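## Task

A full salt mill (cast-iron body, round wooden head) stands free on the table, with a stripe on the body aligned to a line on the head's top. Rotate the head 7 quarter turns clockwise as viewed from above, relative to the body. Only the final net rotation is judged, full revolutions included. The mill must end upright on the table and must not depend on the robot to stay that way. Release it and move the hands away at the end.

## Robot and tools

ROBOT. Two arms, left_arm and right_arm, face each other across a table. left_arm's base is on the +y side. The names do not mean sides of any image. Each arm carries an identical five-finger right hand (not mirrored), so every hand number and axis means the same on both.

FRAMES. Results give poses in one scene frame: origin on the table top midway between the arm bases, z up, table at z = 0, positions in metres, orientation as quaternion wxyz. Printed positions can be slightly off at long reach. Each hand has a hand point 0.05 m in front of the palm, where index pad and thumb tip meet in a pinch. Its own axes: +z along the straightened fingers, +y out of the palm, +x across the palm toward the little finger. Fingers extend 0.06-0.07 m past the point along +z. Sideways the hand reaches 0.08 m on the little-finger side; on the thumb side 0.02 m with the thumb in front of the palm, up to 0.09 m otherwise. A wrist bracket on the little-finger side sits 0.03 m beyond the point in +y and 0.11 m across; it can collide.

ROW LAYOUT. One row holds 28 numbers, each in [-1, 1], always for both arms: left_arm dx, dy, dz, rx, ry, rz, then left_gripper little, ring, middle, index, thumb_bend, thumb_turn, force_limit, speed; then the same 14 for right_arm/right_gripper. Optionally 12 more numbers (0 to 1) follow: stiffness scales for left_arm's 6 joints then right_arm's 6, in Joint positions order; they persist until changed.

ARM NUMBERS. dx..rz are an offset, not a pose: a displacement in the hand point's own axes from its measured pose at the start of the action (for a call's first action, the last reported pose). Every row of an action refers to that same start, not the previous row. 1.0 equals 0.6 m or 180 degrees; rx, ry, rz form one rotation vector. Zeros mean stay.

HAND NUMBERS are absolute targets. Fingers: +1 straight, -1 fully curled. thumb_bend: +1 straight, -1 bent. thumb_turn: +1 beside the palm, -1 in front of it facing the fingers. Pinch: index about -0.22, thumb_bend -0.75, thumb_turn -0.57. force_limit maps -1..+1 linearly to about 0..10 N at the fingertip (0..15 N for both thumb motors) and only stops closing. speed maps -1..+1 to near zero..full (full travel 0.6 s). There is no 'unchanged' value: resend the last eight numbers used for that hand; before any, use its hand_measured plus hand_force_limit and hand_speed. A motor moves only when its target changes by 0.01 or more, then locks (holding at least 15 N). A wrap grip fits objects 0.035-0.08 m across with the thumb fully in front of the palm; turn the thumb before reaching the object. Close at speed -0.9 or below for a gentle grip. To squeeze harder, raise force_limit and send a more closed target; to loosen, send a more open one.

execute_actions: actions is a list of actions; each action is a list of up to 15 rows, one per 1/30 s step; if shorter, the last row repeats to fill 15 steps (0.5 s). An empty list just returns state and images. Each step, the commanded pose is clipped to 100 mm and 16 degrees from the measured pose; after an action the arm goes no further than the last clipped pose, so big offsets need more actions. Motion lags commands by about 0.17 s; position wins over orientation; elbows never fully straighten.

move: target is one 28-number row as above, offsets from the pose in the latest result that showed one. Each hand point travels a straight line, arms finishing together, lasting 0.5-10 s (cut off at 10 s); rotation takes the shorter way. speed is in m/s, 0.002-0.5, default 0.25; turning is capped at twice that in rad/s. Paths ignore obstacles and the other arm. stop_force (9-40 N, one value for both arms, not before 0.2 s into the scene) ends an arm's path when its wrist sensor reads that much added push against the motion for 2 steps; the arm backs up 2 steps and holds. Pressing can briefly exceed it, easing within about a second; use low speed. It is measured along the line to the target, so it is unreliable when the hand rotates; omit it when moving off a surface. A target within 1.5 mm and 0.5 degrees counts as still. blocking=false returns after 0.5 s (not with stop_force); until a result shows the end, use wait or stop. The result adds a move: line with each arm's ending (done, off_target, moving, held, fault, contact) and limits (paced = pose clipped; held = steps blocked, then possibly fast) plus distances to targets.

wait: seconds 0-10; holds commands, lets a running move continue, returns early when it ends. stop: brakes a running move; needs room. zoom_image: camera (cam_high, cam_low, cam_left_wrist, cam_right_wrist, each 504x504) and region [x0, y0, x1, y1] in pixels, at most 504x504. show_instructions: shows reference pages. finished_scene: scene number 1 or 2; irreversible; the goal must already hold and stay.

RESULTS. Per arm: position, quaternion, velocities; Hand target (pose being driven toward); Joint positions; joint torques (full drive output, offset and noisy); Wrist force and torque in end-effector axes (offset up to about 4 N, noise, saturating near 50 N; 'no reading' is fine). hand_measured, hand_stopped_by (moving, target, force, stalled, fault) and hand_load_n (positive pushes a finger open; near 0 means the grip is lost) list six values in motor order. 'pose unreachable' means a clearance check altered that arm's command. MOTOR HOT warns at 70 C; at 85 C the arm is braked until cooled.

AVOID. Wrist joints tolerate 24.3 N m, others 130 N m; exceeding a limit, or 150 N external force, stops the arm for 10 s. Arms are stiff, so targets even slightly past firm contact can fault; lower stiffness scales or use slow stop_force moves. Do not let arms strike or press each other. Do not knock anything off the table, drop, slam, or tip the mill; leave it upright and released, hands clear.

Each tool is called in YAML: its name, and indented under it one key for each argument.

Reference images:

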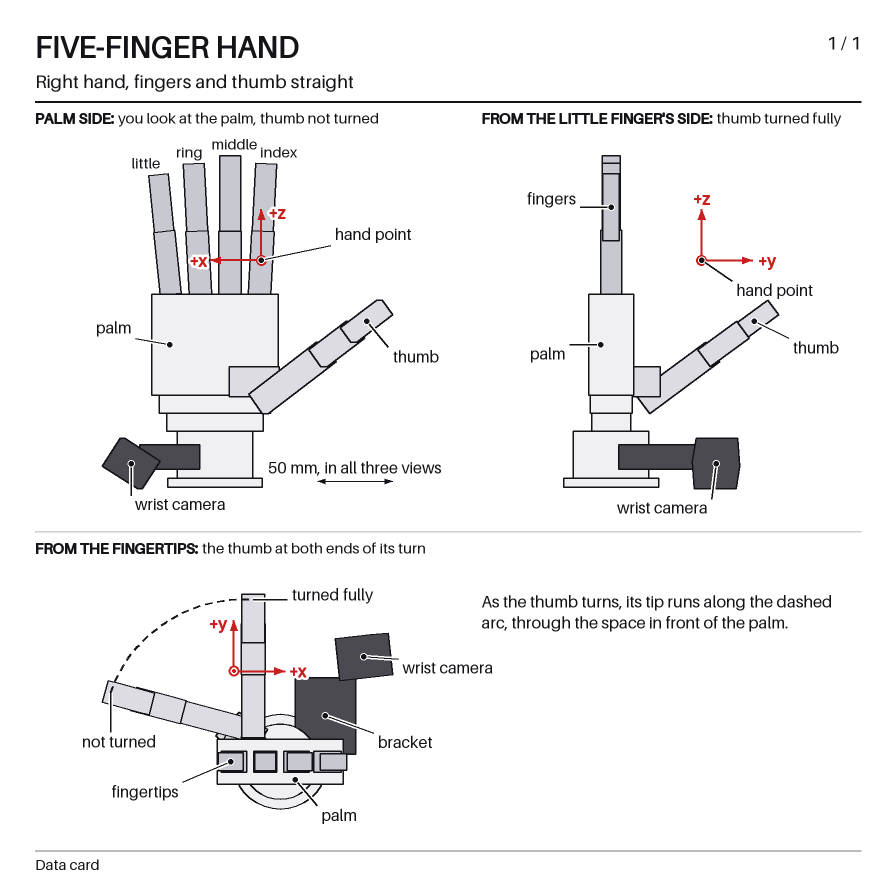

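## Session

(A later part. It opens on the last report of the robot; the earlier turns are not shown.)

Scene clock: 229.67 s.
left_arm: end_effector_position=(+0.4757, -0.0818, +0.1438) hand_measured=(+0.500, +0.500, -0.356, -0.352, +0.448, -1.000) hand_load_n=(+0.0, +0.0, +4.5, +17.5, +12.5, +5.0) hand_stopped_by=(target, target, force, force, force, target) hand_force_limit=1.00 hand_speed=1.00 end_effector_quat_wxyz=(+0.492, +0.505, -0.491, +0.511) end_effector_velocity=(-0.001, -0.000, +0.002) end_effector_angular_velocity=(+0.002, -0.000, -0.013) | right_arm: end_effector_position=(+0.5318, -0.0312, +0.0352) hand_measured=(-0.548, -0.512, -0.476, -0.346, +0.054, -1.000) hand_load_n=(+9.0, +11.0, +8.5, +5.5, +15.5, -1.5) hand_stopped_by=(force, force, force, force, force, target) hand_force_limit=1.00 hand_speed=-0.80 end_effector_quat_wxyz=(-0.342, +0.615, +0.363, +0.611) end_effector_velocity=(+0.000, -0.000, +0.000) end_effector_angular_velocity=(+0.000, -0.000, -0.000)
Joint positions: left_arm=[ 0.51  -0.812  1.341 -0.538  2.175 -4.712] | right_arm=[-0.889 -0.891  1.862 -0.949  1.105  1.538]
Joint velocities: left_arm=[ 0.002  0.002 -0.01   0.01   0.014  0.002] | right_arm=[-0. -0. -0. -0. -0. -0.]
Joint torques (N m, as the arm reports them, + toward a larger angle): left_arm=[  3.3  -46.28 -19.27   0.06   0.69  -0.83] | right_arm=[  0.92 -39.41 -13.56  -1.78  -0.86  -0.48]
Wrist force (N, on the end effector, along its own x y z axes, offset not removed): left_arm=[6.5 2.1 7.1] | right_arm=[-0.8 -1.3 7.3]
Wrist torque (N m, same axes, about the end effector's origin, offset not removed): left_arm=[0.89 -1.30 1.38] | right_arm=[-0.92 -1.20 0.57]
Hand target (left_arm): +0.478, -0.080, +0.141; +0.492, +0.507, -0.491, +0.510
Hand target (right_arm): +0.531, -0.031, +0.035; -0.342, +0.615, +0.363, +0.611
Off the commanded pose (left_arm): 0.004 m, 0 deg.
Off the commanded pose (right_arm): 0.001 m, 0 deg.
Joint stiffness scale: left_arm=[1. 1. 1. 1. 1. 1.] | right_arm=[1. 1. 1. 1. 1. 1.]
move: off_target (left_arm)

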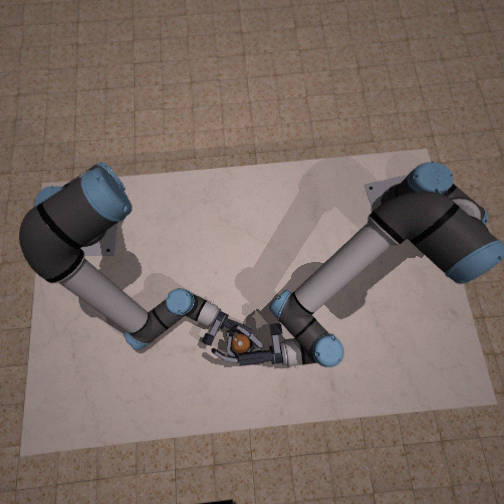

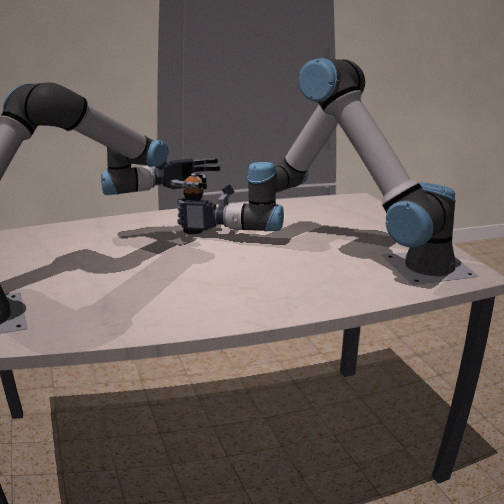

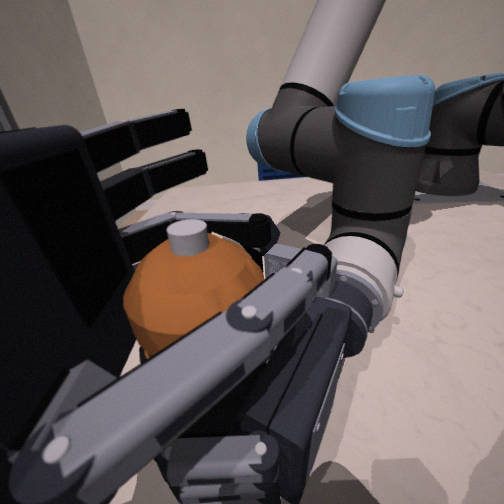

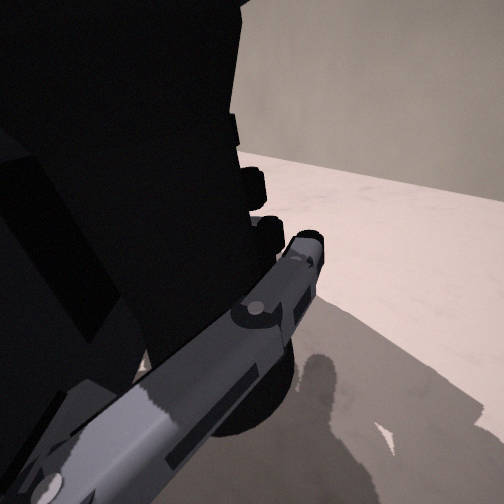

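move:
  target: [-0.01,-0.064,-0.002,0.42,-0.002,0.001,0.5,0.5,0.1,0.1,0.8,-1,1,1,0,0,0,0,0,0,-0.9,-1,-0.9,-0.9,-1,-1,1,-0.8]
  speed: 0.35

execute_actions:
  actions:
    - [[0,0,0,0,0,0,0.5,0.5,-1,-1,-1,-1,1,1,0,0,0,0,0,0,-0.9,-1,-0.9,-0.9,-1,-1,1,-0.8]]
    - [[-0.002,0.009,-0.01,-0.084,0,0,0.5,0.5,-0.9,-0.9,-0.9,-1,1,1,0,0,0,0,0,0,-0.9,-1,-0.9,-0.9,-1,-1,1,-0.8]]
    - [[-0.002,0.009,-0.01,-0.084,0,0,0.5,0.5,-1,-1,-1,-1,1,1,0,0,0,0,0,0,-0.9,-1,-0.9,-0.9,-1,-1,1,-0.8]]
    - [[-0.002,0.009,-0.01,-0.084,0,0,0.5,0.5,-0.9,-0.9,-0.9,-1,1,1,0,0,0,0,0,0,-0.9,-1,-0.9,-0.9,-1,-1,1,-0.8]]
    - [[-0.002,0.009,-0.01,-0.084,0,0,0.5,0.5,-1,-1,-1,-1,1,1,0,0,0,0,0,0,-0.9,-1,-0.9,-0.9,-1,-1,1,-0.8]]
    - [[-0.002,0.009,-0.01,-0.084,0,0,0.5,0.5,-0.9,-0.9,-0.9,-1,1,1,0,0,0,0,0,0,-0.9,-1,-0.9,-0.9,-1,-1,1,-0.8]]

wait:
  seconds: 0.5

zoom_image:
  camera: "cam_high"
  region: [180,280,340,410]

Scene clock: 251.93 s.
left_arm: end_effector_position=(+0.5178, -0.0742, +0.1392) hand_measured=(+0.500, +0.500, +0.100, +0.100, +0.800, -1.000) hand_load_n=(+0.0, +0.0, +0.0, +0.0, +0.0, +0.0) hand_stopped_by=(target, target, target, target, target, target) hand_force_limit=1.00 hand_speed=1.00 end_effector_quat_wxyz=(+0.074, +0.702, -0.075, +0.705) end_effector_velocity=(-0.000, +0.000, -0.001) end_effector_angular_velocity=(+0.005, +0.005, +0.011) | right_arm: end_effector_position=(+0.5319, -0.0313, +0.0357) hand_measured=(-0.550, -0.512, -0.476, -0.346, +0.054, -1.000) hand_load_n=(+1.5, +5.5, +7.0, +7.5, +17.0, +4.0) hand_stopped_by=(force, force, force, force, force, target) hand_force_limit=1.00 hand_speed=-0.80 end_effector_quat_wxyz=(-0.342, +0.615, +0.362, +0.611) end_effector_velocity=(-0.000, +0.000, +0.000) end_effector_angular_velocity=(+0.000, -0.000, +0.000)
Joint positions: left_arm=[ 0.059 -0.878  1.476 -0.609  0.397 -4.7  ] | right_arm=[-0.889 -0.892  1.862 -0.948  1.106  1.538]
Joint velocities: left_arm=[-0.003  0.005 -0.012  0.021 -0.013 -0.009] | right_arm=[ 0. -0. -0. -0.  0.  0.]
Joint torques (N m, as the arm reports them, + toward a larger angle): left_arm=[ -5.8  -41.81 -20.19  -0.93   0.79  -0.63] | right_arm=[ -0.06 -39.13 -14.    -1.59  -0.26   0.05]
Wrist force (N, on the end effector, along its own x y z axes, offset not removed): left_arm=[7.0 -12.2 1.2] | right_arm=[6.2 -3.6 -12.9]
Wrist torque (N m, same axes, about the end effector's origin, offset not removed): left_arm=[-1.12 -0.90 0.27] | right_arm=[0.32 -0.05 0.71]
Hand target (left_arm): +0.514, -0.079, +0.138; +0.077, +0.701, -0.077, +0.704
Hand target (right_arm): +0.532, -0.031, +0.035; -0.342, +0.615, +0.363, +0.611
Off the commanded pose (left_arm): 0.007 m, 0 deg.
Off the commanded pose (right_arm): 0.001 m, 0 deg.
Joint stiffness scale: left_arm=[1. 1. 1. 1. 1. 1.] | right_arm=[1. 1. 1. 1. 1. 1.]
move: off_target (left_arm)

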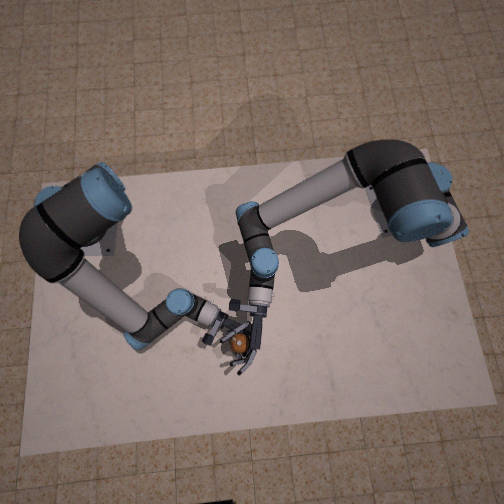

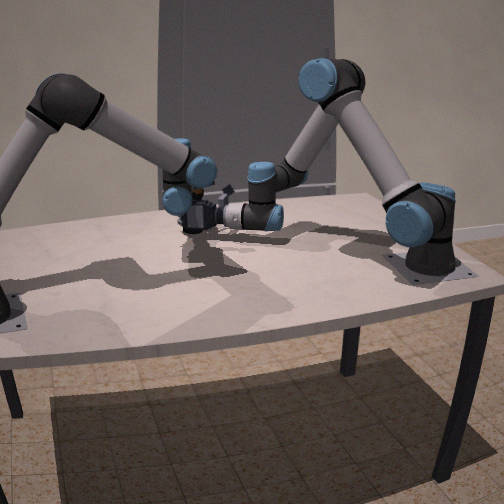

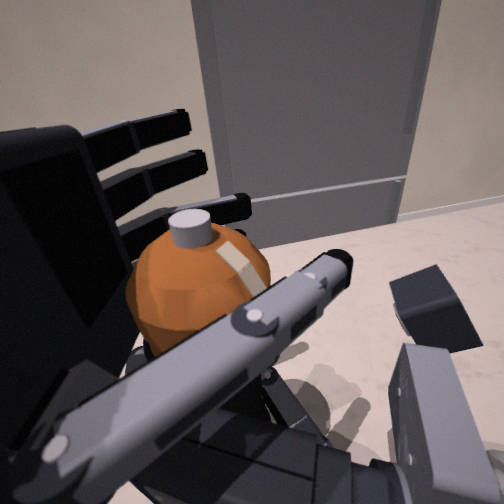

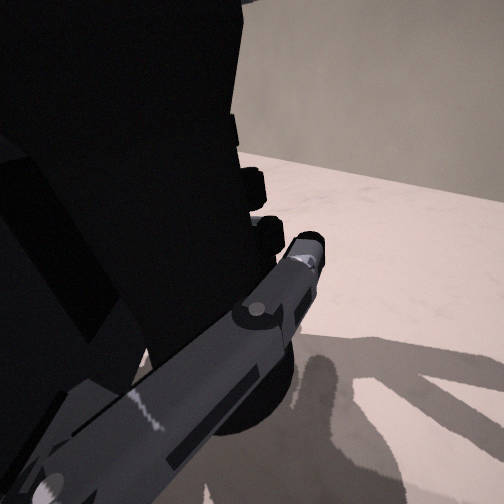

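Scene clock: 254.93 s.
left_arm: end_effector_position=(+0.4759, -0.0777, +0.1419) hand_measured=(+0.500, +0.500, -0.344, -0.342, +0.428, -1.000) hand_load_n=(+0.0, +0.0, +17.0, +13.0, +14.0, -1.0) hand_stopped_by=(target, target, force, force, force, target) hand_force_limit=1.00 hand_speed=1.00 end_effector_quat_wxyz=(+0.466, +0.527, -0.463, +0.540) end_effector_velocity=(-0.008, +0.002, -0.001) end_effector_angular_velocity=(+0.021, +0.010, -0.156) | right_arm: end_effector_position=(+0.5284, -0.0267, +0.0363) hand_measured=(-0.548, -0.512, -0.476, -0.348, +0.054, -1.000) hand_load_n=(+11.5, +11.5, +7.0, +2.5, +16.0, -4.5) hand_stopped_by=(force, force, force, force, force, target) hand_force_limit=1.00 hand_speed=-0.80 end_effector_quat_wxyz=(-0.344, +0.614, +0.365, +0.610) end_effector_velocity=(+0.000, -0.000, -0.000) end_effector_angular_velocity=(-0.001, +0.001, -0.001)
Joint positions: left_arm=[ 0.483 -0.862  1.446 -0.603  2.042 -4.712] | right_arm=[-0.881 -0.891  1.859 -0.946  1.106  1.538]
Joint velocities: left_arm=[ 0.042  0.051 -0.108  0.08   0.198  0.   ] | right_arm=[-0.    -0.    -0.     0.002  0.001 -0.   ]
Joint torques (N m, as the arm reports them, + toward a larger angle): left_arm=[  3.34 -52.1  -23.1   -2.18   0.86  -0.6 ] | right_arm=[  2.39 -39.86 -13.24  -2.06  -1.28   0.01]
Wrist force (N, on the end effector, along its own x y z axes, offset not removed): left_arm=[-5.4 4.1 5.9] | right_arm=[-0.1 -1.6 6.9]
Wrist torque (N m, same axes, about the end effector's origin, offset not removed): left_arm=[1.61 -1.17 0.24] | right_arm=[-1.49 -2.16 -0.10]
Hand target (left_arm): +0.476, -0.076, +0.141; +0.471, +0.524, -0.469, +0.533
Hand target (right_arm): +0.527, -0.026, +0.036; -0.345, +0.613, +0.366, +0.610
Off the commanded pose (left_arm): 0.002 m, 1 deg.
Off the commanded pose (right_arm): 0.002 m, 0 deg.
Joint stiffness scale: left_arm=[1. 1. 1. 1. 1. 1.] | right_arm=[1. 1. 1. 1. 1. 1.]

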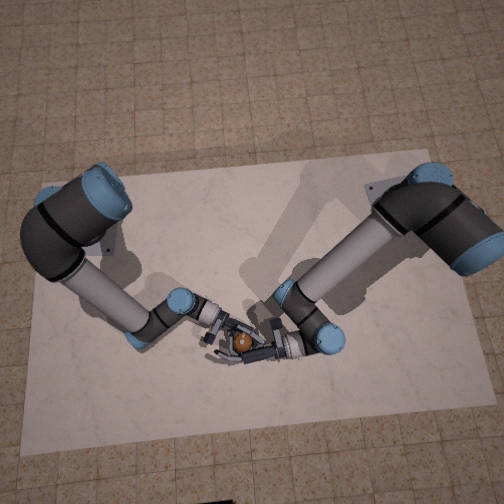

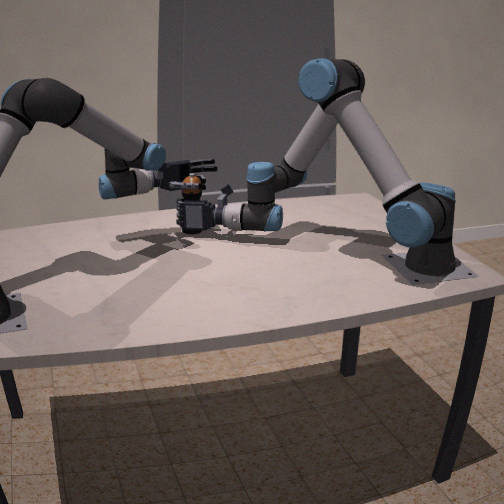

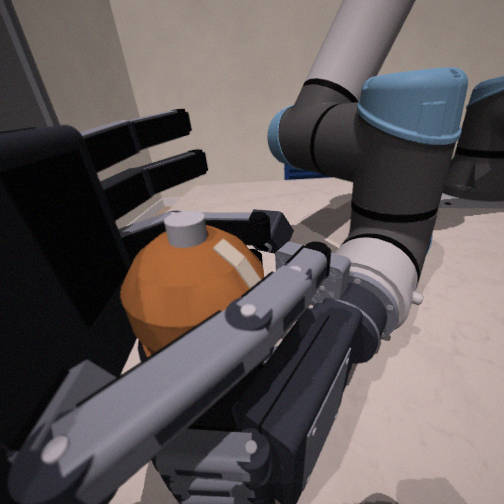

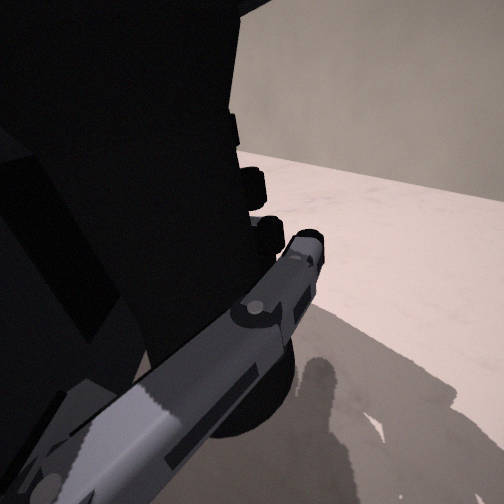

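Scene clock: 255.43 s.
left_arm: end_effector_position=(+0.4750, -0.0770, +0.1417) hand_measured=(+0.500, +0.500, -0.344, -0.342, +0.428, -1.000) hand_load_n=(+0.0, +0.0, +19.0, +15.5, +12.5, +1.0) hand_stopped_by=(target, target, force, force, force, target) hand_force_limit=1.00 hand_speed=1.00 end_effector_quat_wxyz=(+0.470, +0.524, -0.468, +0.534) end_effector_velocity=(-0.000, -0.000, +0.000) end_effector_angular_velocity=(-0.001, +0.000, -0.002) | right_arm: end_effector_position=(+0.5282, -0.0265, +0.0362) hand_measured=(-0.548, -0.512, -0.476, -0.348, +0.054, -1.000) hand_load_n=(+10.0, +10.0, +6.5, +2.0, +16.0, -4.5) hand_stopped_by=(force, force, force, force, force, target) hand_force_limit=1.00 hand_speed=-0.80 end_effector_quat_wxyz=(-0.344, +0.614, +0.365, +0.610) end_effector_velocity=(+0.000, +0.000, -0.000) end_effector_angular_velocity=(-0.000, +0.000, -0.000)
Joint positions: left_arm=[ 0.488 -0.856  1.434 -0.592  2.065 -4.712] | right_arm=[-0.881 -0.891  1.859 -0.946  1.106  1.538]
Joint velocities: left_arm=[-0.     0.    -0.001  0.     0.002 -0.001] | right_arm=[-0.  0. -0. -0.  0. -0.]
Joint torques (N m, as the arm reports them, + toward a larger angle): left_arm=[  1.35 -50.5  -23.62  -2.22   1.76  -0.54] | right_arm=[  1.76 -39.99 -12.9   -2.06  -0.97   0.02]
Wrist force (N, on the end effector, along its own x y z axes, offset not removed): left_arm=[-2.1 1.4 7.1] | right_arm=[-4.4 -4.3 0.4]
Wrist torque (N m, same axes, about the end effector's origin, offset not removed): left_arm=[1.93 -1.36 0.57] | right_arm=[-2.05 -1.11 -0.19]
Hand target (left_arm): +0.476, -0.076, +0.141; +0.471, +0.524, -0.469, +0.533
Hand target (right_arm): +0.527, -0.026, +0.036; -0.345, +0.613, +0.366, +0.610
Off the commanded pose (left_arm): 0.002 m, 0 deg.
Off the commanded pose (right_arm): 0.001 m, 0 deg.
Joint stiffness scale: left_arm=[1. 1. 1. 1. 1. 1.] | right_arm=[1. 1. 1. 1. 1. 1.]
wait: 0.50 s; at rest by 0.27 s

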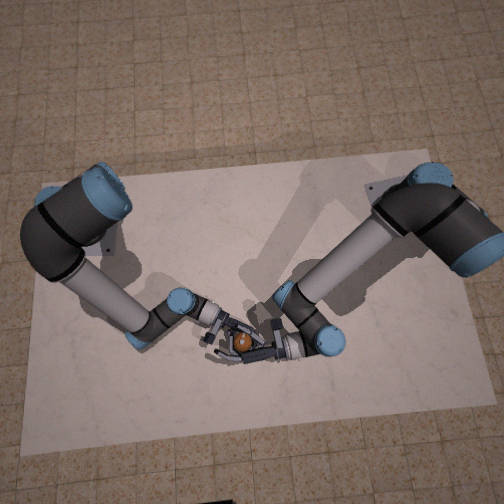

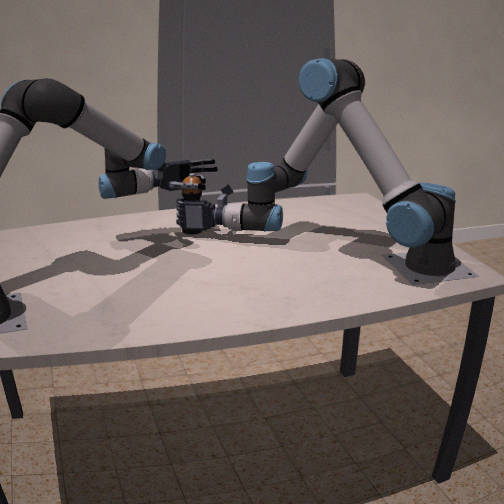

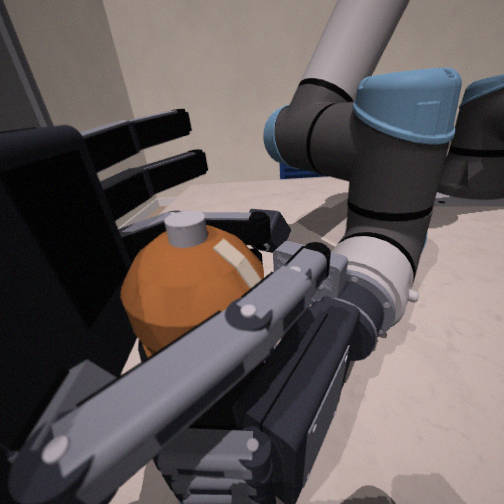

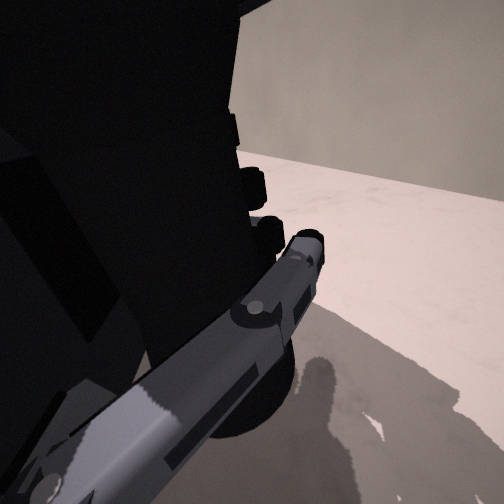

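Region (180, 280, 340, 410) of cam_high's 504x504 image, scaled by 3.150, with more detail than that image has; it fills the top 410 rows of this view, and the rest is white.

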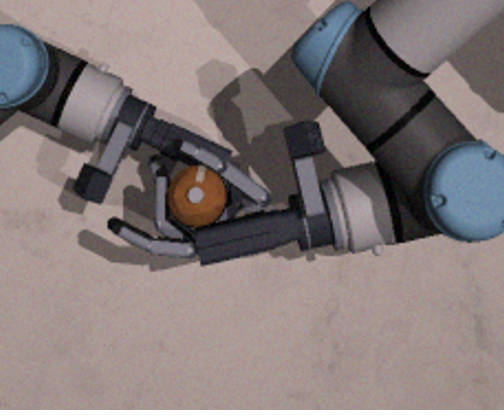

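move:
  target: [-0.005,-0.064,-0.003,0.4,-0.002,0.001,0.5,0.5,0.1,0.1,0.8,-1,1,1,0,0,0,0,0,0,-0.9,-0.9,-1,-1,-1,-1,1,0]
  speed: 0.35

execute_actions:
  actions:
    - [[0,0,0,0,0,0,0.5,0.5,-1,-1,-1,-1,1,1,0,0,0,0,0,0,-0.9,-0.9,-1,-1,-1,-1,1,0]]
    - [[-0.002,0.01,-0.008,-0.088,0,0,0.5,0.5,-0.9,-0.9,-0.9,-1,1,1,0,0,0,0,0,0,-0.9,-0.9,-1,-1,-1,-1,1,0]]
    - [[-0.002,0.01,-0.008,-0.088,0,0,0.5,0.5,-1,-1,-1,-1,1,1,0,0,0,0,0,0,-0.9,-0.9,-1,-1,-1,-1,1,0]]
    - [[-0.002,0.01,-0.008,-0.088,0,0,0.5,0.5,-0.9,-0.9,-0.9,-1,1,1,0,0,0,0,0,0,-0.9,-0.9,-1,-1,-1,-1,1,0]]
    - [[-0.002,0.01,-0.008,-0.088,0,0,0.5,0.5,-1,-1,-1,-1,1,1,0,0,0,0,0,0,-0.9,-0.9,-1,-1,-1,-1,1,0]]
    - [[-0.002,0.01,-0.008,-0.088,0,0,0.5,0.5,-0.9,-0.9,-0.9,-1,1,1,0,0,0,0,0,0,-0.9,-0.9,-1,-1,-1,-1,1,0]]

zoom_image:
  camera: "cam_high"
  region: [180,280,340,410]

Scene clock: 276.40 s.
left_arm: end_effector_position=(+0.5140, -0.0677, +0.1388) hand_measured=(+0.500, +0.500, +0.100, +0.100, +0.800, -1.000) hand_load_n=(+0.0, +0.0, +0.0, +0.0, +0.0, +0.0) hand_stopped_by=(target, target, target, target, target, target) hand_force_limit=1.00 hand_speed=1.00 end_effector_quat_wxyz=(+0.069, +0.701, -0.067, +0.707) end_effector_velocity=(+0.001, +0.001, +0.000) end_effector_angular_velocity=(+0.002, +0.004, +0.011) | right_arm: end_effector_position=(+0.5284, -0.0270, +0.0352) hand_measured=(-0.548, -0.512, -0.490, -0.372, +0.054, -1.000) hand_load_n=(+5.0, +6.5, +12.0, +13.5, +17.5, -0.5) hand_stopped_by=(force, force, force, force, force, target) hand_force_limit=1.00 hand_speed=0.00 end_effector_quat_wxyz=(-0.343, +0.614, +0.365, +0.610) end_effector_velocity=(-0.000, +0.000, -0.000) end_effector_angular_velocity=(-0.000, -0.000, +0.000)
Joint positions: left_arm=[ 0.049 -0.886  1.496 -0.631  0.368 -4.694] | right_arm=[-0.881 -0.89   1.859 -0.945  1.107  1.538]
Joint velocities: left_arm=[-0.001  0.004 -0.012  0.02  -0.013 -0.01 ] | right_arm=[ 0.  0. -0. -0. -0. -0.]
Joint torques (N m, as the arm reports them, + toward a larger angle): left_arm=[ -2.93 -43.1  -22.77  -0.56   0.2   -0.73] | right_arm=[  0.82 -40.8  -13.83  -1.79  -0.49  -0.09]
Wrist force (N, on the end effector, along its own x y z axes, offset not removed): left_arm=[1.1 -5.7 2.7] | right_arm=[0.7 -0.1 -6.2]
Wrist torque (N m, same axes, about the end effector's origin, offset not removed): left_arm=[-0.43 -0.29 -0.16] | right_arm=[0.51 0.22 0.53]
Hand target (left_arm): +0.512, -0.070, +0.139; +0.070, +0.701, -0.067, +0.706
Hand target (right_arm): +0.528, -0.027, +0.036; -0.344, +0.614, +0.365, +0.610
Off the commanded pose (left_arm): 0.003 m, 0 deg.
Off the commanded pose (right_arm): 0.001 m, 0 deg.
Joint stiffness scale: left_arm=[1. 1. 1. 1. 1. 1.] | right_arm=[1. 1. 1. 1. 1. 1.]
move: done

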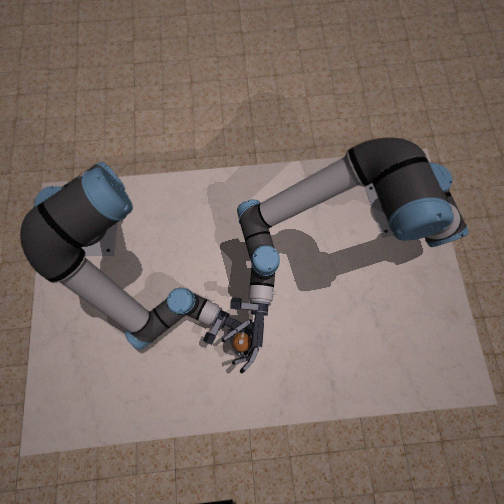

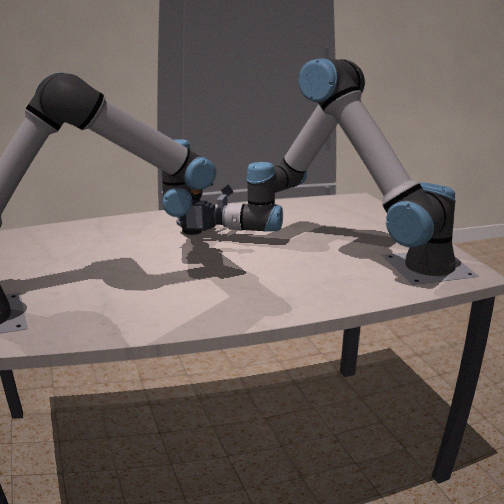

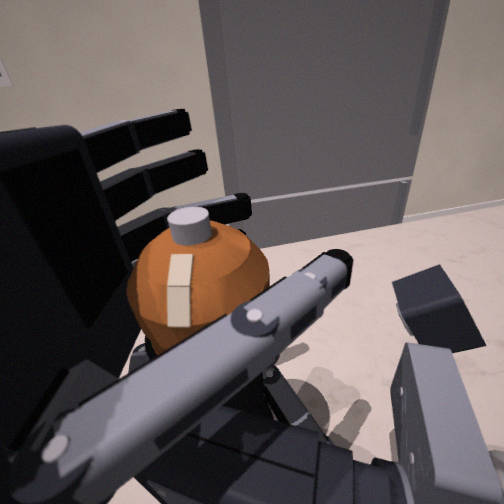

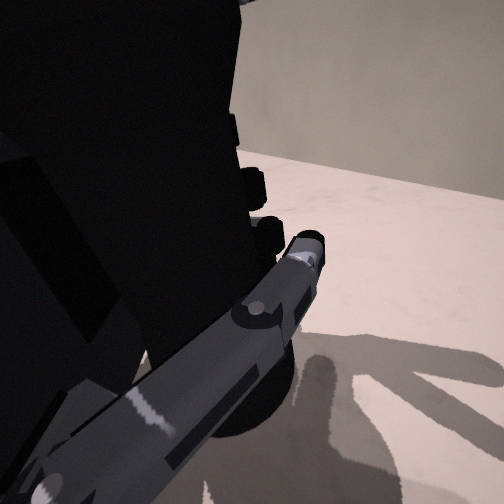

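Scene clock: 279.40 s.
left_arm: end_effector_position=(+0.4752, -0.0753, +0.1405) hand_measured=(+0.500, +0.500, -0.334, -0.340, +0.408, -1.000) hand_load_n=(+0.0, +0.0, +18.5, +16.0, +13.0, -1.5) hand_stopped_by=(target, target, force, force, force, target) hand_force_limit=1.00 hand_speed=1.00 end_effector_quat_wxyz=(+0.475, +0.517, -0.472, +0.533) end_effector_velocity=(-0.006, +0.002, -0.001) end_effector_angular_velocity=(+0.024, +0.010, -0.162) | right_arm: end_effector_position=(+0.5289, -0.0254, +0.0365) hand_measured=(-0.548, -0.512, -0.490, -0.372, +0.054, -1.000) hand_load_n=(+9.5, +8.5, +11.0, +9.5, +16.5, -4.5) hand_stopped_by=(force, force, force, force, force, target) hand_force_limit=1.00 hand_speed=0.00 end_effector_quat_wxyz=(-0.343, +0.614, +0.364, +0.610) end_effector_velocity=(+0.000, -0.001, -0.001) end_effector_angular_velocity=(-0.001, +0.002, -0.003)
Joint positions: left_arm=[ 0.495 -0.85   1.43  -0.602  2.089 -4.712] | right_arm=[-0.879 -0.89   1.855 -0.943  1.11   1.538]
Joint velocities: left_arm=[ 0.044  0.057 -0.122  0.091  0.207  0.001] | right_arm=[-0.     0.    -0.     0.002  0.002 -0.   ]
Joint torques (N m, as the arm reports them, + toward a larger angle): left_arm=[  2.55 -47.18 -18.53  -1.63   0.89  -0.15] | right_arm=[  3.21 -43.63 -16.11  -3.78  -1.6   -0.29]
Wrist force (N, on the end effector, along its own x y z axes, offset not removed): left_arm=[2.5 6.1 5.0] | right_arm=[-11.4 2.8 3.7]
Wrist torque (N m, same axes, about the end effector's origin, offset not removed): left_arm=[2.19 -1.72 0.48] | right_arm=[-1.47 -0.80 -0.33]
Hand target (left_arm): +0.474, -0.075, +0.140; +0.481, +0.513, -0.479, +0.526
Hand target (right_arm): +0.527, -0.023, +0.037; -0.345, +0.612, +0.366, +0.610
Off the commanded pose (left_arm): 0.001 m, 1 deg.
Off the commanded pose (right_arm): 0.003 m, 0 deg.
Joint stiffness scale: left_arm=[1. 1. 1. 1. 1. 1.] | right_arm=[1. 1. 1. 1. 1. 1.]

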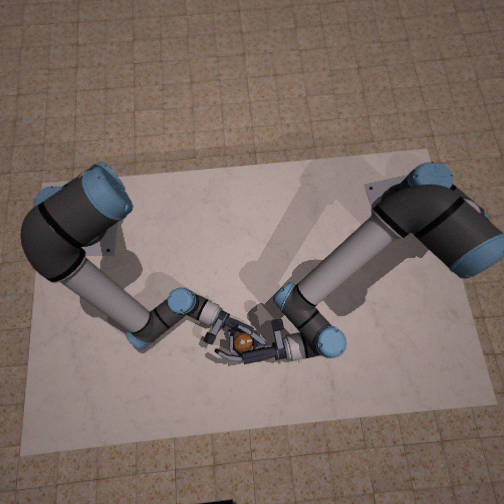

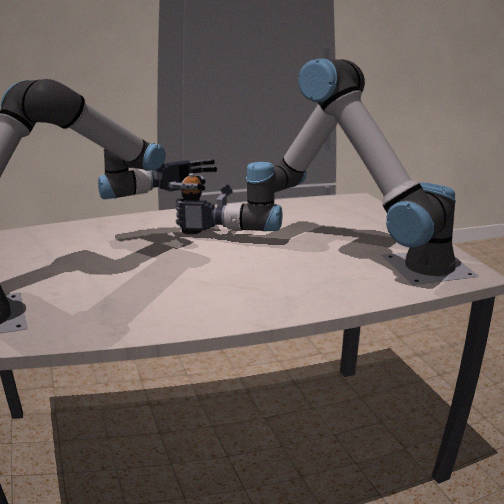

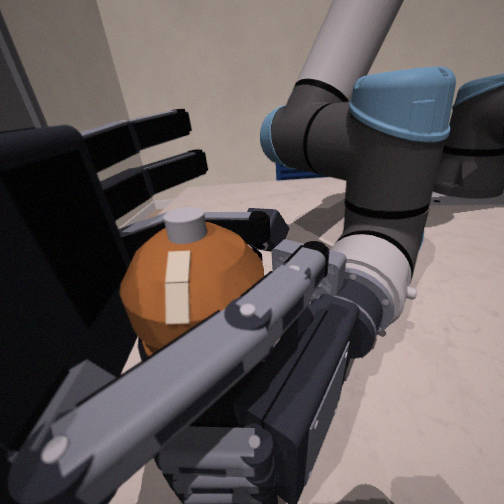

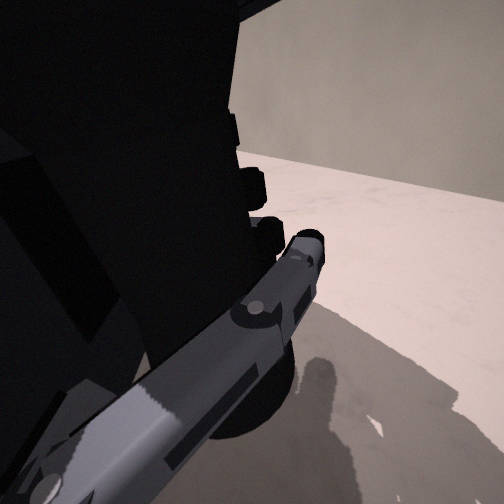

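Region (180, 280, 340, 410) of cam_high's 504x504 image, scaled by 3.150, with more detail than that image has; it fills the top 410 rows of this view, and the rest is white.

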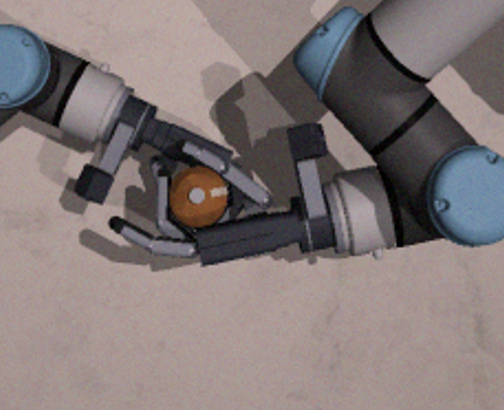

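move:
  target: [-0.003,-0.064,-0.008,0.41,-0.008,0.001,0.5,0.5,0.1,0.1,0.8,-1,1,1,-0.002,0,0,0,0,0,-0.9,-0.9,-1,-1,-1,-1,1,0]
  speed: 0.4

execute_actions:
  actions:
    - [[0,0,0,0,0,0,0.5,0.5,-1,-1,-1,-1,1,1,0,0,0,0,0,0,-0.9,-0.9,-1,-1,-1,-1,1,0]]
    - [[-0.002,0.01,-0.008,-0.088,0,0,0.5,0.5,-0.9,-0.9,-0.9,-1,1,1,0,0,0,0,0,0,-0.9,-0.9,-1,-1,-1,-1,1,0]]
    - [[-0.002,0.01,-0.008,-0.088,0,0,0.5,0.5,-1,-1,-1,-1,1,1,0,0,0,0,0,0,-0.9,-0.9,-1,-1,-1,-1,1,0]]
    - [[-0.002,0.01,-0.008,-0.088,0,0,0.5,0.5,-0.9,-0.9,-0.9,-1,1,1,0,0,0,0,0,0,-0.9,-0.9,-1,-1,-1,-1,1,0]]
    - [[-0.002,0.01,-0.008,-0.088,0,0,0.5,0.5,-1,-1,-1,-1,1,1,0,0,0,0,0,0,-0.9,-0.9,-1,-1,-1,-1,1,0]]
    - [[-0.002,0.01,-0.008,-0.088,0,0,0.5,0.5,-0.9,-0.9,-0.9,-1,1,1,0,0,0,0,0,0,-0.9,-0.9,-1,-1,-1,-1,1,0]]

move:
  target: [-0.003,-0.064,-0.008,0.41,-0.004,0.001,0.5,0.5,0.1,0.1,0.8,-1,1,1,-0.002,0,0,0,0,0,-0.9,-0.9,-1,-1,-1,-1,1,0]
  speed: 0.4

zoom_image:
  camera: "cam_high"
  region: [180,280,340,410]

Scene clock: 303.83 s.
left_arm: end_effector_position=(+0.5131, -0.0652, +0.1397) hand_measured=(+0.500, +0.500, +0.100, +0.100, +0.800, -1.000) hand_load_n=(+0.0, +0.0, +0.0, +0.0, +0.0, +0.0) hand_stopped_by=(target, target, target, target, target, target) hand_force_limit=1.00 hand_speed=1.00 end_effector_quat_wxyz=(+0.063, +0.704, -0.064, +0.704) end_effector_velocity=(+0.001, +0.003, -0.000) end_effector_angular_velocity=(+0.007, +0.007, +0.014) | right_arm: end_effector_position=(+0.5291, -0.0255, +0.0358) hand_measured=(-0.550, -0.512, -0.490, -0.372, +0.054, -1.000) hand_load_n=(+5.0, +6.0, +10.0, +11.0, +18.5, +0.0) hand_stopped_by=(force, force, force, force, force, target) hand_force_limit=1.00 hand_speed=0.00 end_effector_quat_wxyz=(-0.343, +0.614, +0.364, +0.611) end_effector_velocity=(+0.000, -0.000, -0.001) end_effector_angular_velocity=(-0.000, +0.000, -0.000)
Joint positions: left_arm=[ 0.046 -0.887  1.488 -0.602  0.352 -4.71 ] | right_arm=[-0.879 -0.888  1.855 -0.945  1.11   1.538]
Joint velocities: left_arm=[ 0.     0.003 -0.012  0.032 -0.014 -0.015] | right_arm=[-0.     0.001 -0.    -0.    -0.     0.   ]
Joint torques (N m, as the arm reports them, + toward a larger angle): left_arm=[ -1.54 -44.18 -19.78  -0.07  -0.79  -0.25] | right_arm=[  0.69 -44.19 -17.05  -3.32  -0.39  -0.36]
Wrist force (N, on the end effector, along its own x y z axes, offset not removed): left_arm=[-1.3 -1.8 1.8] | right_arm=[-6.5 0.2 -4.0]
Wrist torque (N m, same axes, about the end effector's origin, offset not removed): left_arm=[-0.14 -0.19 -0.23] | right_arm=[0.66 0.27 0.08]
Hand target (left_arm): +0.512, -0.066, +0.139; +0.063, +0.704, -0.064, +0.704
Hand target (right_arm): +0.529, -0.025, +0.035; -0.343, +0.614, +0.364, +0.610
Off the commanded pose (left_arm): 0.002 m, 0 deg.
Off the commanded pose (right_arm): 0.001 m, 0 deg.
Joint stiffness scale: left_arm=[1. 1. 1. 1. 1. 1.] | right_arm=[1. 1. 1. 1. 1. 1.]
move: done

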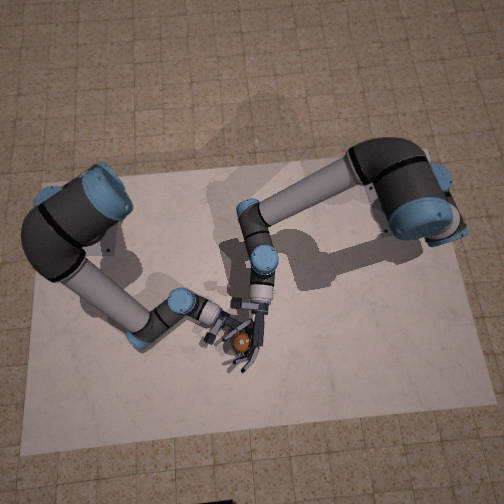

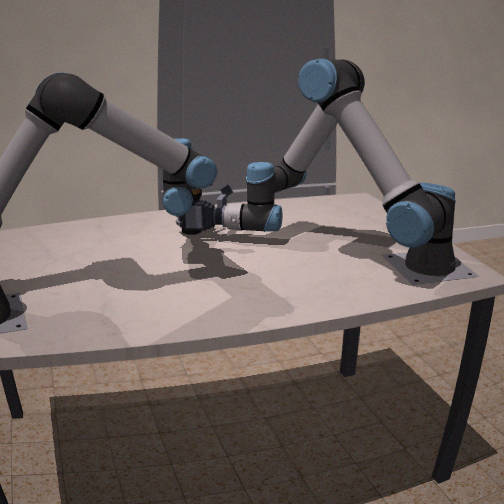

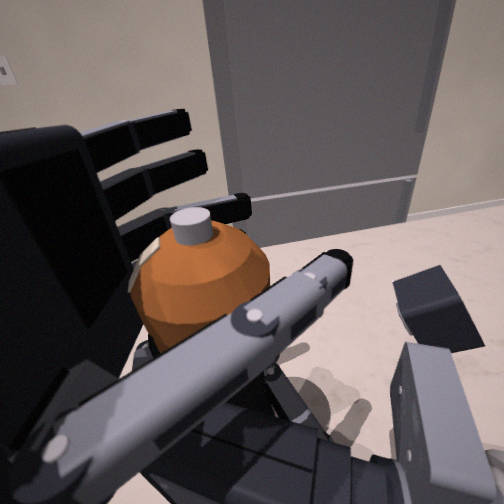

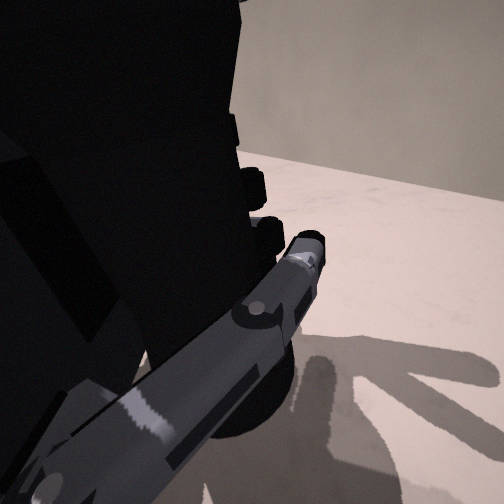

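Scene clock: 306.83 s.
left_arm: end_effector_position=(+0.4749, -0.0728, +0.1422) hand_measured=(+0.500, +0.500, -0.324, -0.332, +0.388, -1.000) hand_load_n=(+0.0, +0.0, +13.0, +13.5, +15.0, -2.5) hand_stopped_by=(target, target, force, force, force, target) hand_force_limit=1.00 hand_speed=1.00 end_effector_quat_wxyz=(+0.472, +0.523, -0.468, +0.533) end_effector_velocity=(-0.006, +0.004, -0.001) end_effector_angular_velocity=(+0.024, +0.012, -0.163) | right_arm: end_effector_position=(+0.5283, -0.0226, +0.0373) hand_measured=(-0.548, -0.512, -0.490, -0.372, +0.054, -1.000) hand_load_n=(+10.5, +9.5, +10.5, +8.5, +17.5, -4.5) hand_stopped_by=(force, force, force, force, force, target) hand_force_limit=1.00 hand_speed=0.00 end_effector_quat_wxyz=(-0.344, +0.613, +0.365, +0.611) end_effector_velocity=(+0.000, -0.001, -0.001) end_effector_angular_velocity=(-0.002, +0.003, -0.003)
Joint positions: left_arm=[ 0.493 -0.861  1.443 -0.6    2.073 -4.716] | right_arm=[-0.874 -0.888  1.85  -0.943  1.112  1.537]
Joint velocities: left_arm=[ 0.047  0.056 -0.119  0.089  0.209  0.   ] | right_arm=[-0.     0.     0.     0.003  0.003 -0.   ]
Joint torques (N m, as the arm reports them, + toward a larger angle): left_arm=[  2.81 -49.02 -19.77  -1.69   0.96  -0.55] | right_arm=[  2.83 -42.43 -15.24  -3.04  -1.22  -0.19]
Wrist force (N, on the end effector, along its own x y z axes, offset not removed): left_arm=[2.7 8.9 7.0] | right_arm=[-3.6 -1.1 4.4]
Wrist torque (N m, same axes, about the end effector's origin, offset not removed): left_arm=[2.16 -1.75 0.69] | right_arm=[-1.66 -1.40 -0.17]
Hand target (left_arm): +0.474, -0.072, +0.141; +0.478, +0.520, -0.474, +0.526
Hand target (right_arm): +0.526, -0.021, +0.037; -0.345, +0.611, +0.367, +0.610
Off the commanded pose (left_arm): 0.002 m, 1 deg.
Off the commanded pose (right_arm): 0.003 m, 0 deg.
Joint stiffness scale: left_arm=[1. 1. 1. 1. 1. 1.] | right_arm=[1. 1. 1. 1. 1. 1.]

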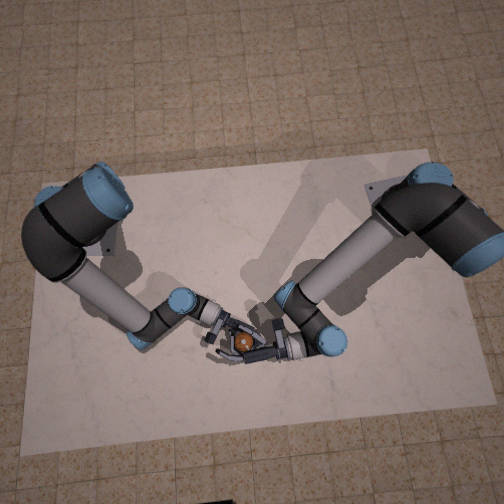

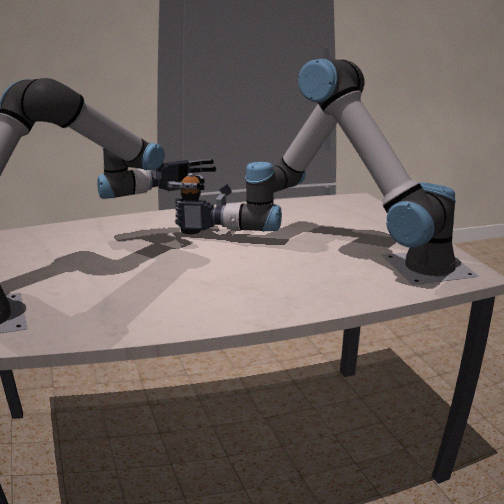

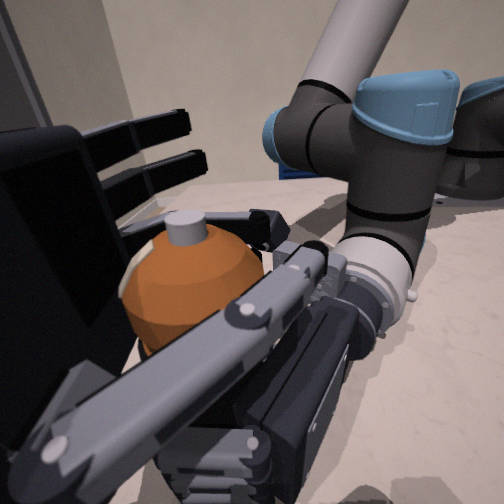

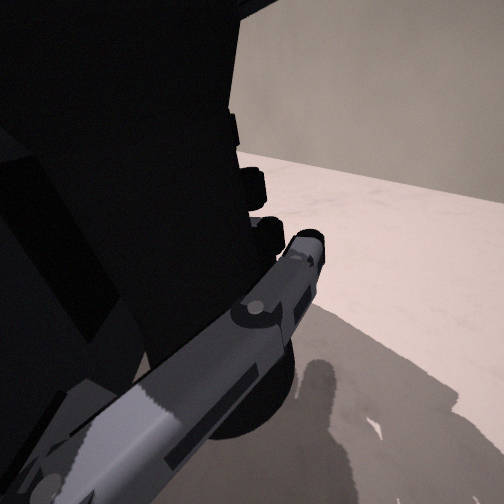

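Scene clock: 309.20 s.
left_arm: end_effector_position=(+0.5126, -0.0622, +0.1411) hand_measured=(+0.500, +0.500, +0.100, +0.100, +0.800, -1.000) hand_load_n=(+0.0, +0.0, +0.0, +0.0, +0.0, +0.0) hand_stopped_by=(target, target, target, target, target, target) hand_force_limit=1.00 hand_speed=1.00 end_effector_quat_wxyz=(+0.060, +0.704, -0.058, +0.705) end_effector_velocity=(+0.000, +0.002, +0.001) end_effector_angular_velocity=(+0.001, +0.006, +0.012) | right_arm: end_effector_position=(+0.5290, -0.0231, +0.0366) hand_measured=(-0.548, -0.512, -0.490, -0.372, +0.054, -1.000) hand_load_n=(+5.0, +6.0, +10.0, +11.0, +18.5, +0.0) hand_stopped_by=(force, force, force, force, force, target) hand_force_limit=1.00 hand_speed=0.00 end_effector_quat_wxyz=(-0.343, +0.613, +0.365, +0.611) end_effector_velocity=(+0.000, -0.000, +0.000) end_effector_angular_velocity=(+0.000, -0.000, -0.000)
Joint positions: left_arm=[ 0.043 -0.89   1.491 -0.606  0.336 -4.711] | right_arm=[-0.875 -0.887  1.85  -0.945  1.113  1.537]
Joint velocities: left_arm=[-0.001  0.002 -0.011  0.028 -0.013 -0.018] | right_arm=[-0. -0. -0. -0.  0.  0.]
Joint torques (N m, as the arm reports them, + toward a larger angle): left_arm=[ -0.73 -43.16 -19.07  -0.18  -0.83  -0.13] | right_arm=[  1.12 -44.02 -16.92  -3.36  -0.63  -0.17]
Wrist force (N, on the end effector, along its own x y z axes, offset not removed): left_arm=[1.0 0.9 -1.7] | right_arm=[-5.9 0.2 -0.3]
Wrist torque (N m, same axes, about the end effector's origin, offset not removed): left_arm=[0.52 -0.15 -0.14] | right_arm=[0.40 -0.01 0.31]
Hand target (left_arm): +0.512, -0.063, +0.140; +0.060, +0.705, -0.057, +0.705
Hand target (right_arm): +0.528, -0.023, +0.036; -0.344, +0.613, +0.365, +0.611
Off the commanded pose (left_arm): 0.002 m, 0 deg.
Off the commanded pose (right_arm): 0.001 m, 0 deg.
Joint stiffness scale: left_arm=[1. 1. 1. 1. 1. 1.] | right_arm=[1. 1. 1. 1. 1. 1.]
move: done

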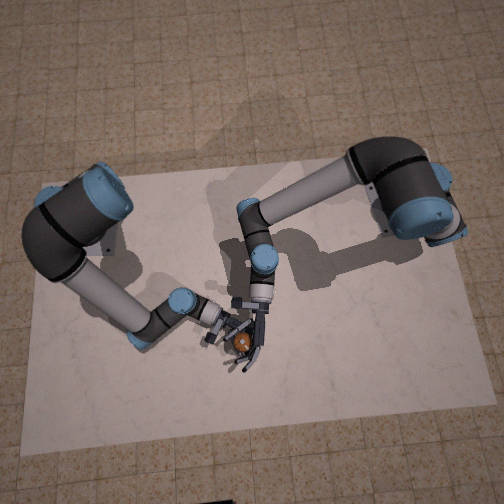

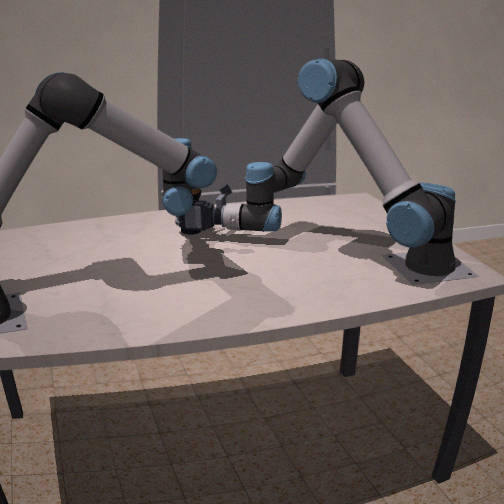

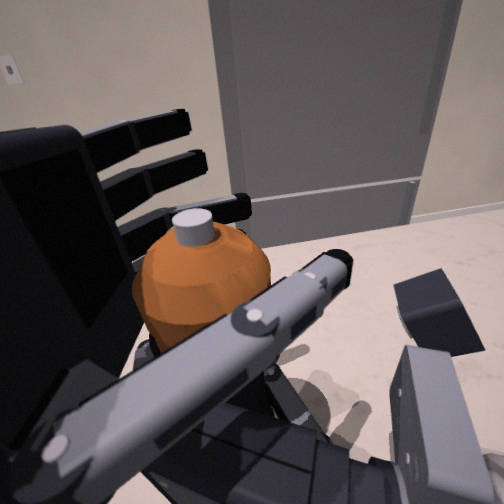

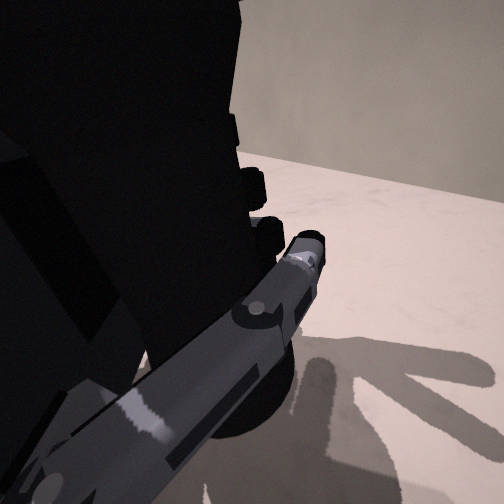

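Region (180, 280, 340, 410) of cam_high's 504x504 image, scaled by 3.150, with more detail than that image has; it fills the top 410 rows of this view, and the rest is white.

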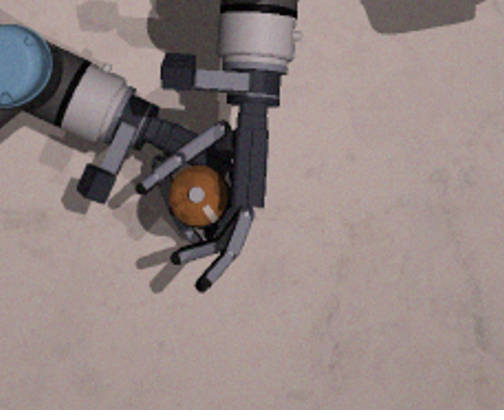

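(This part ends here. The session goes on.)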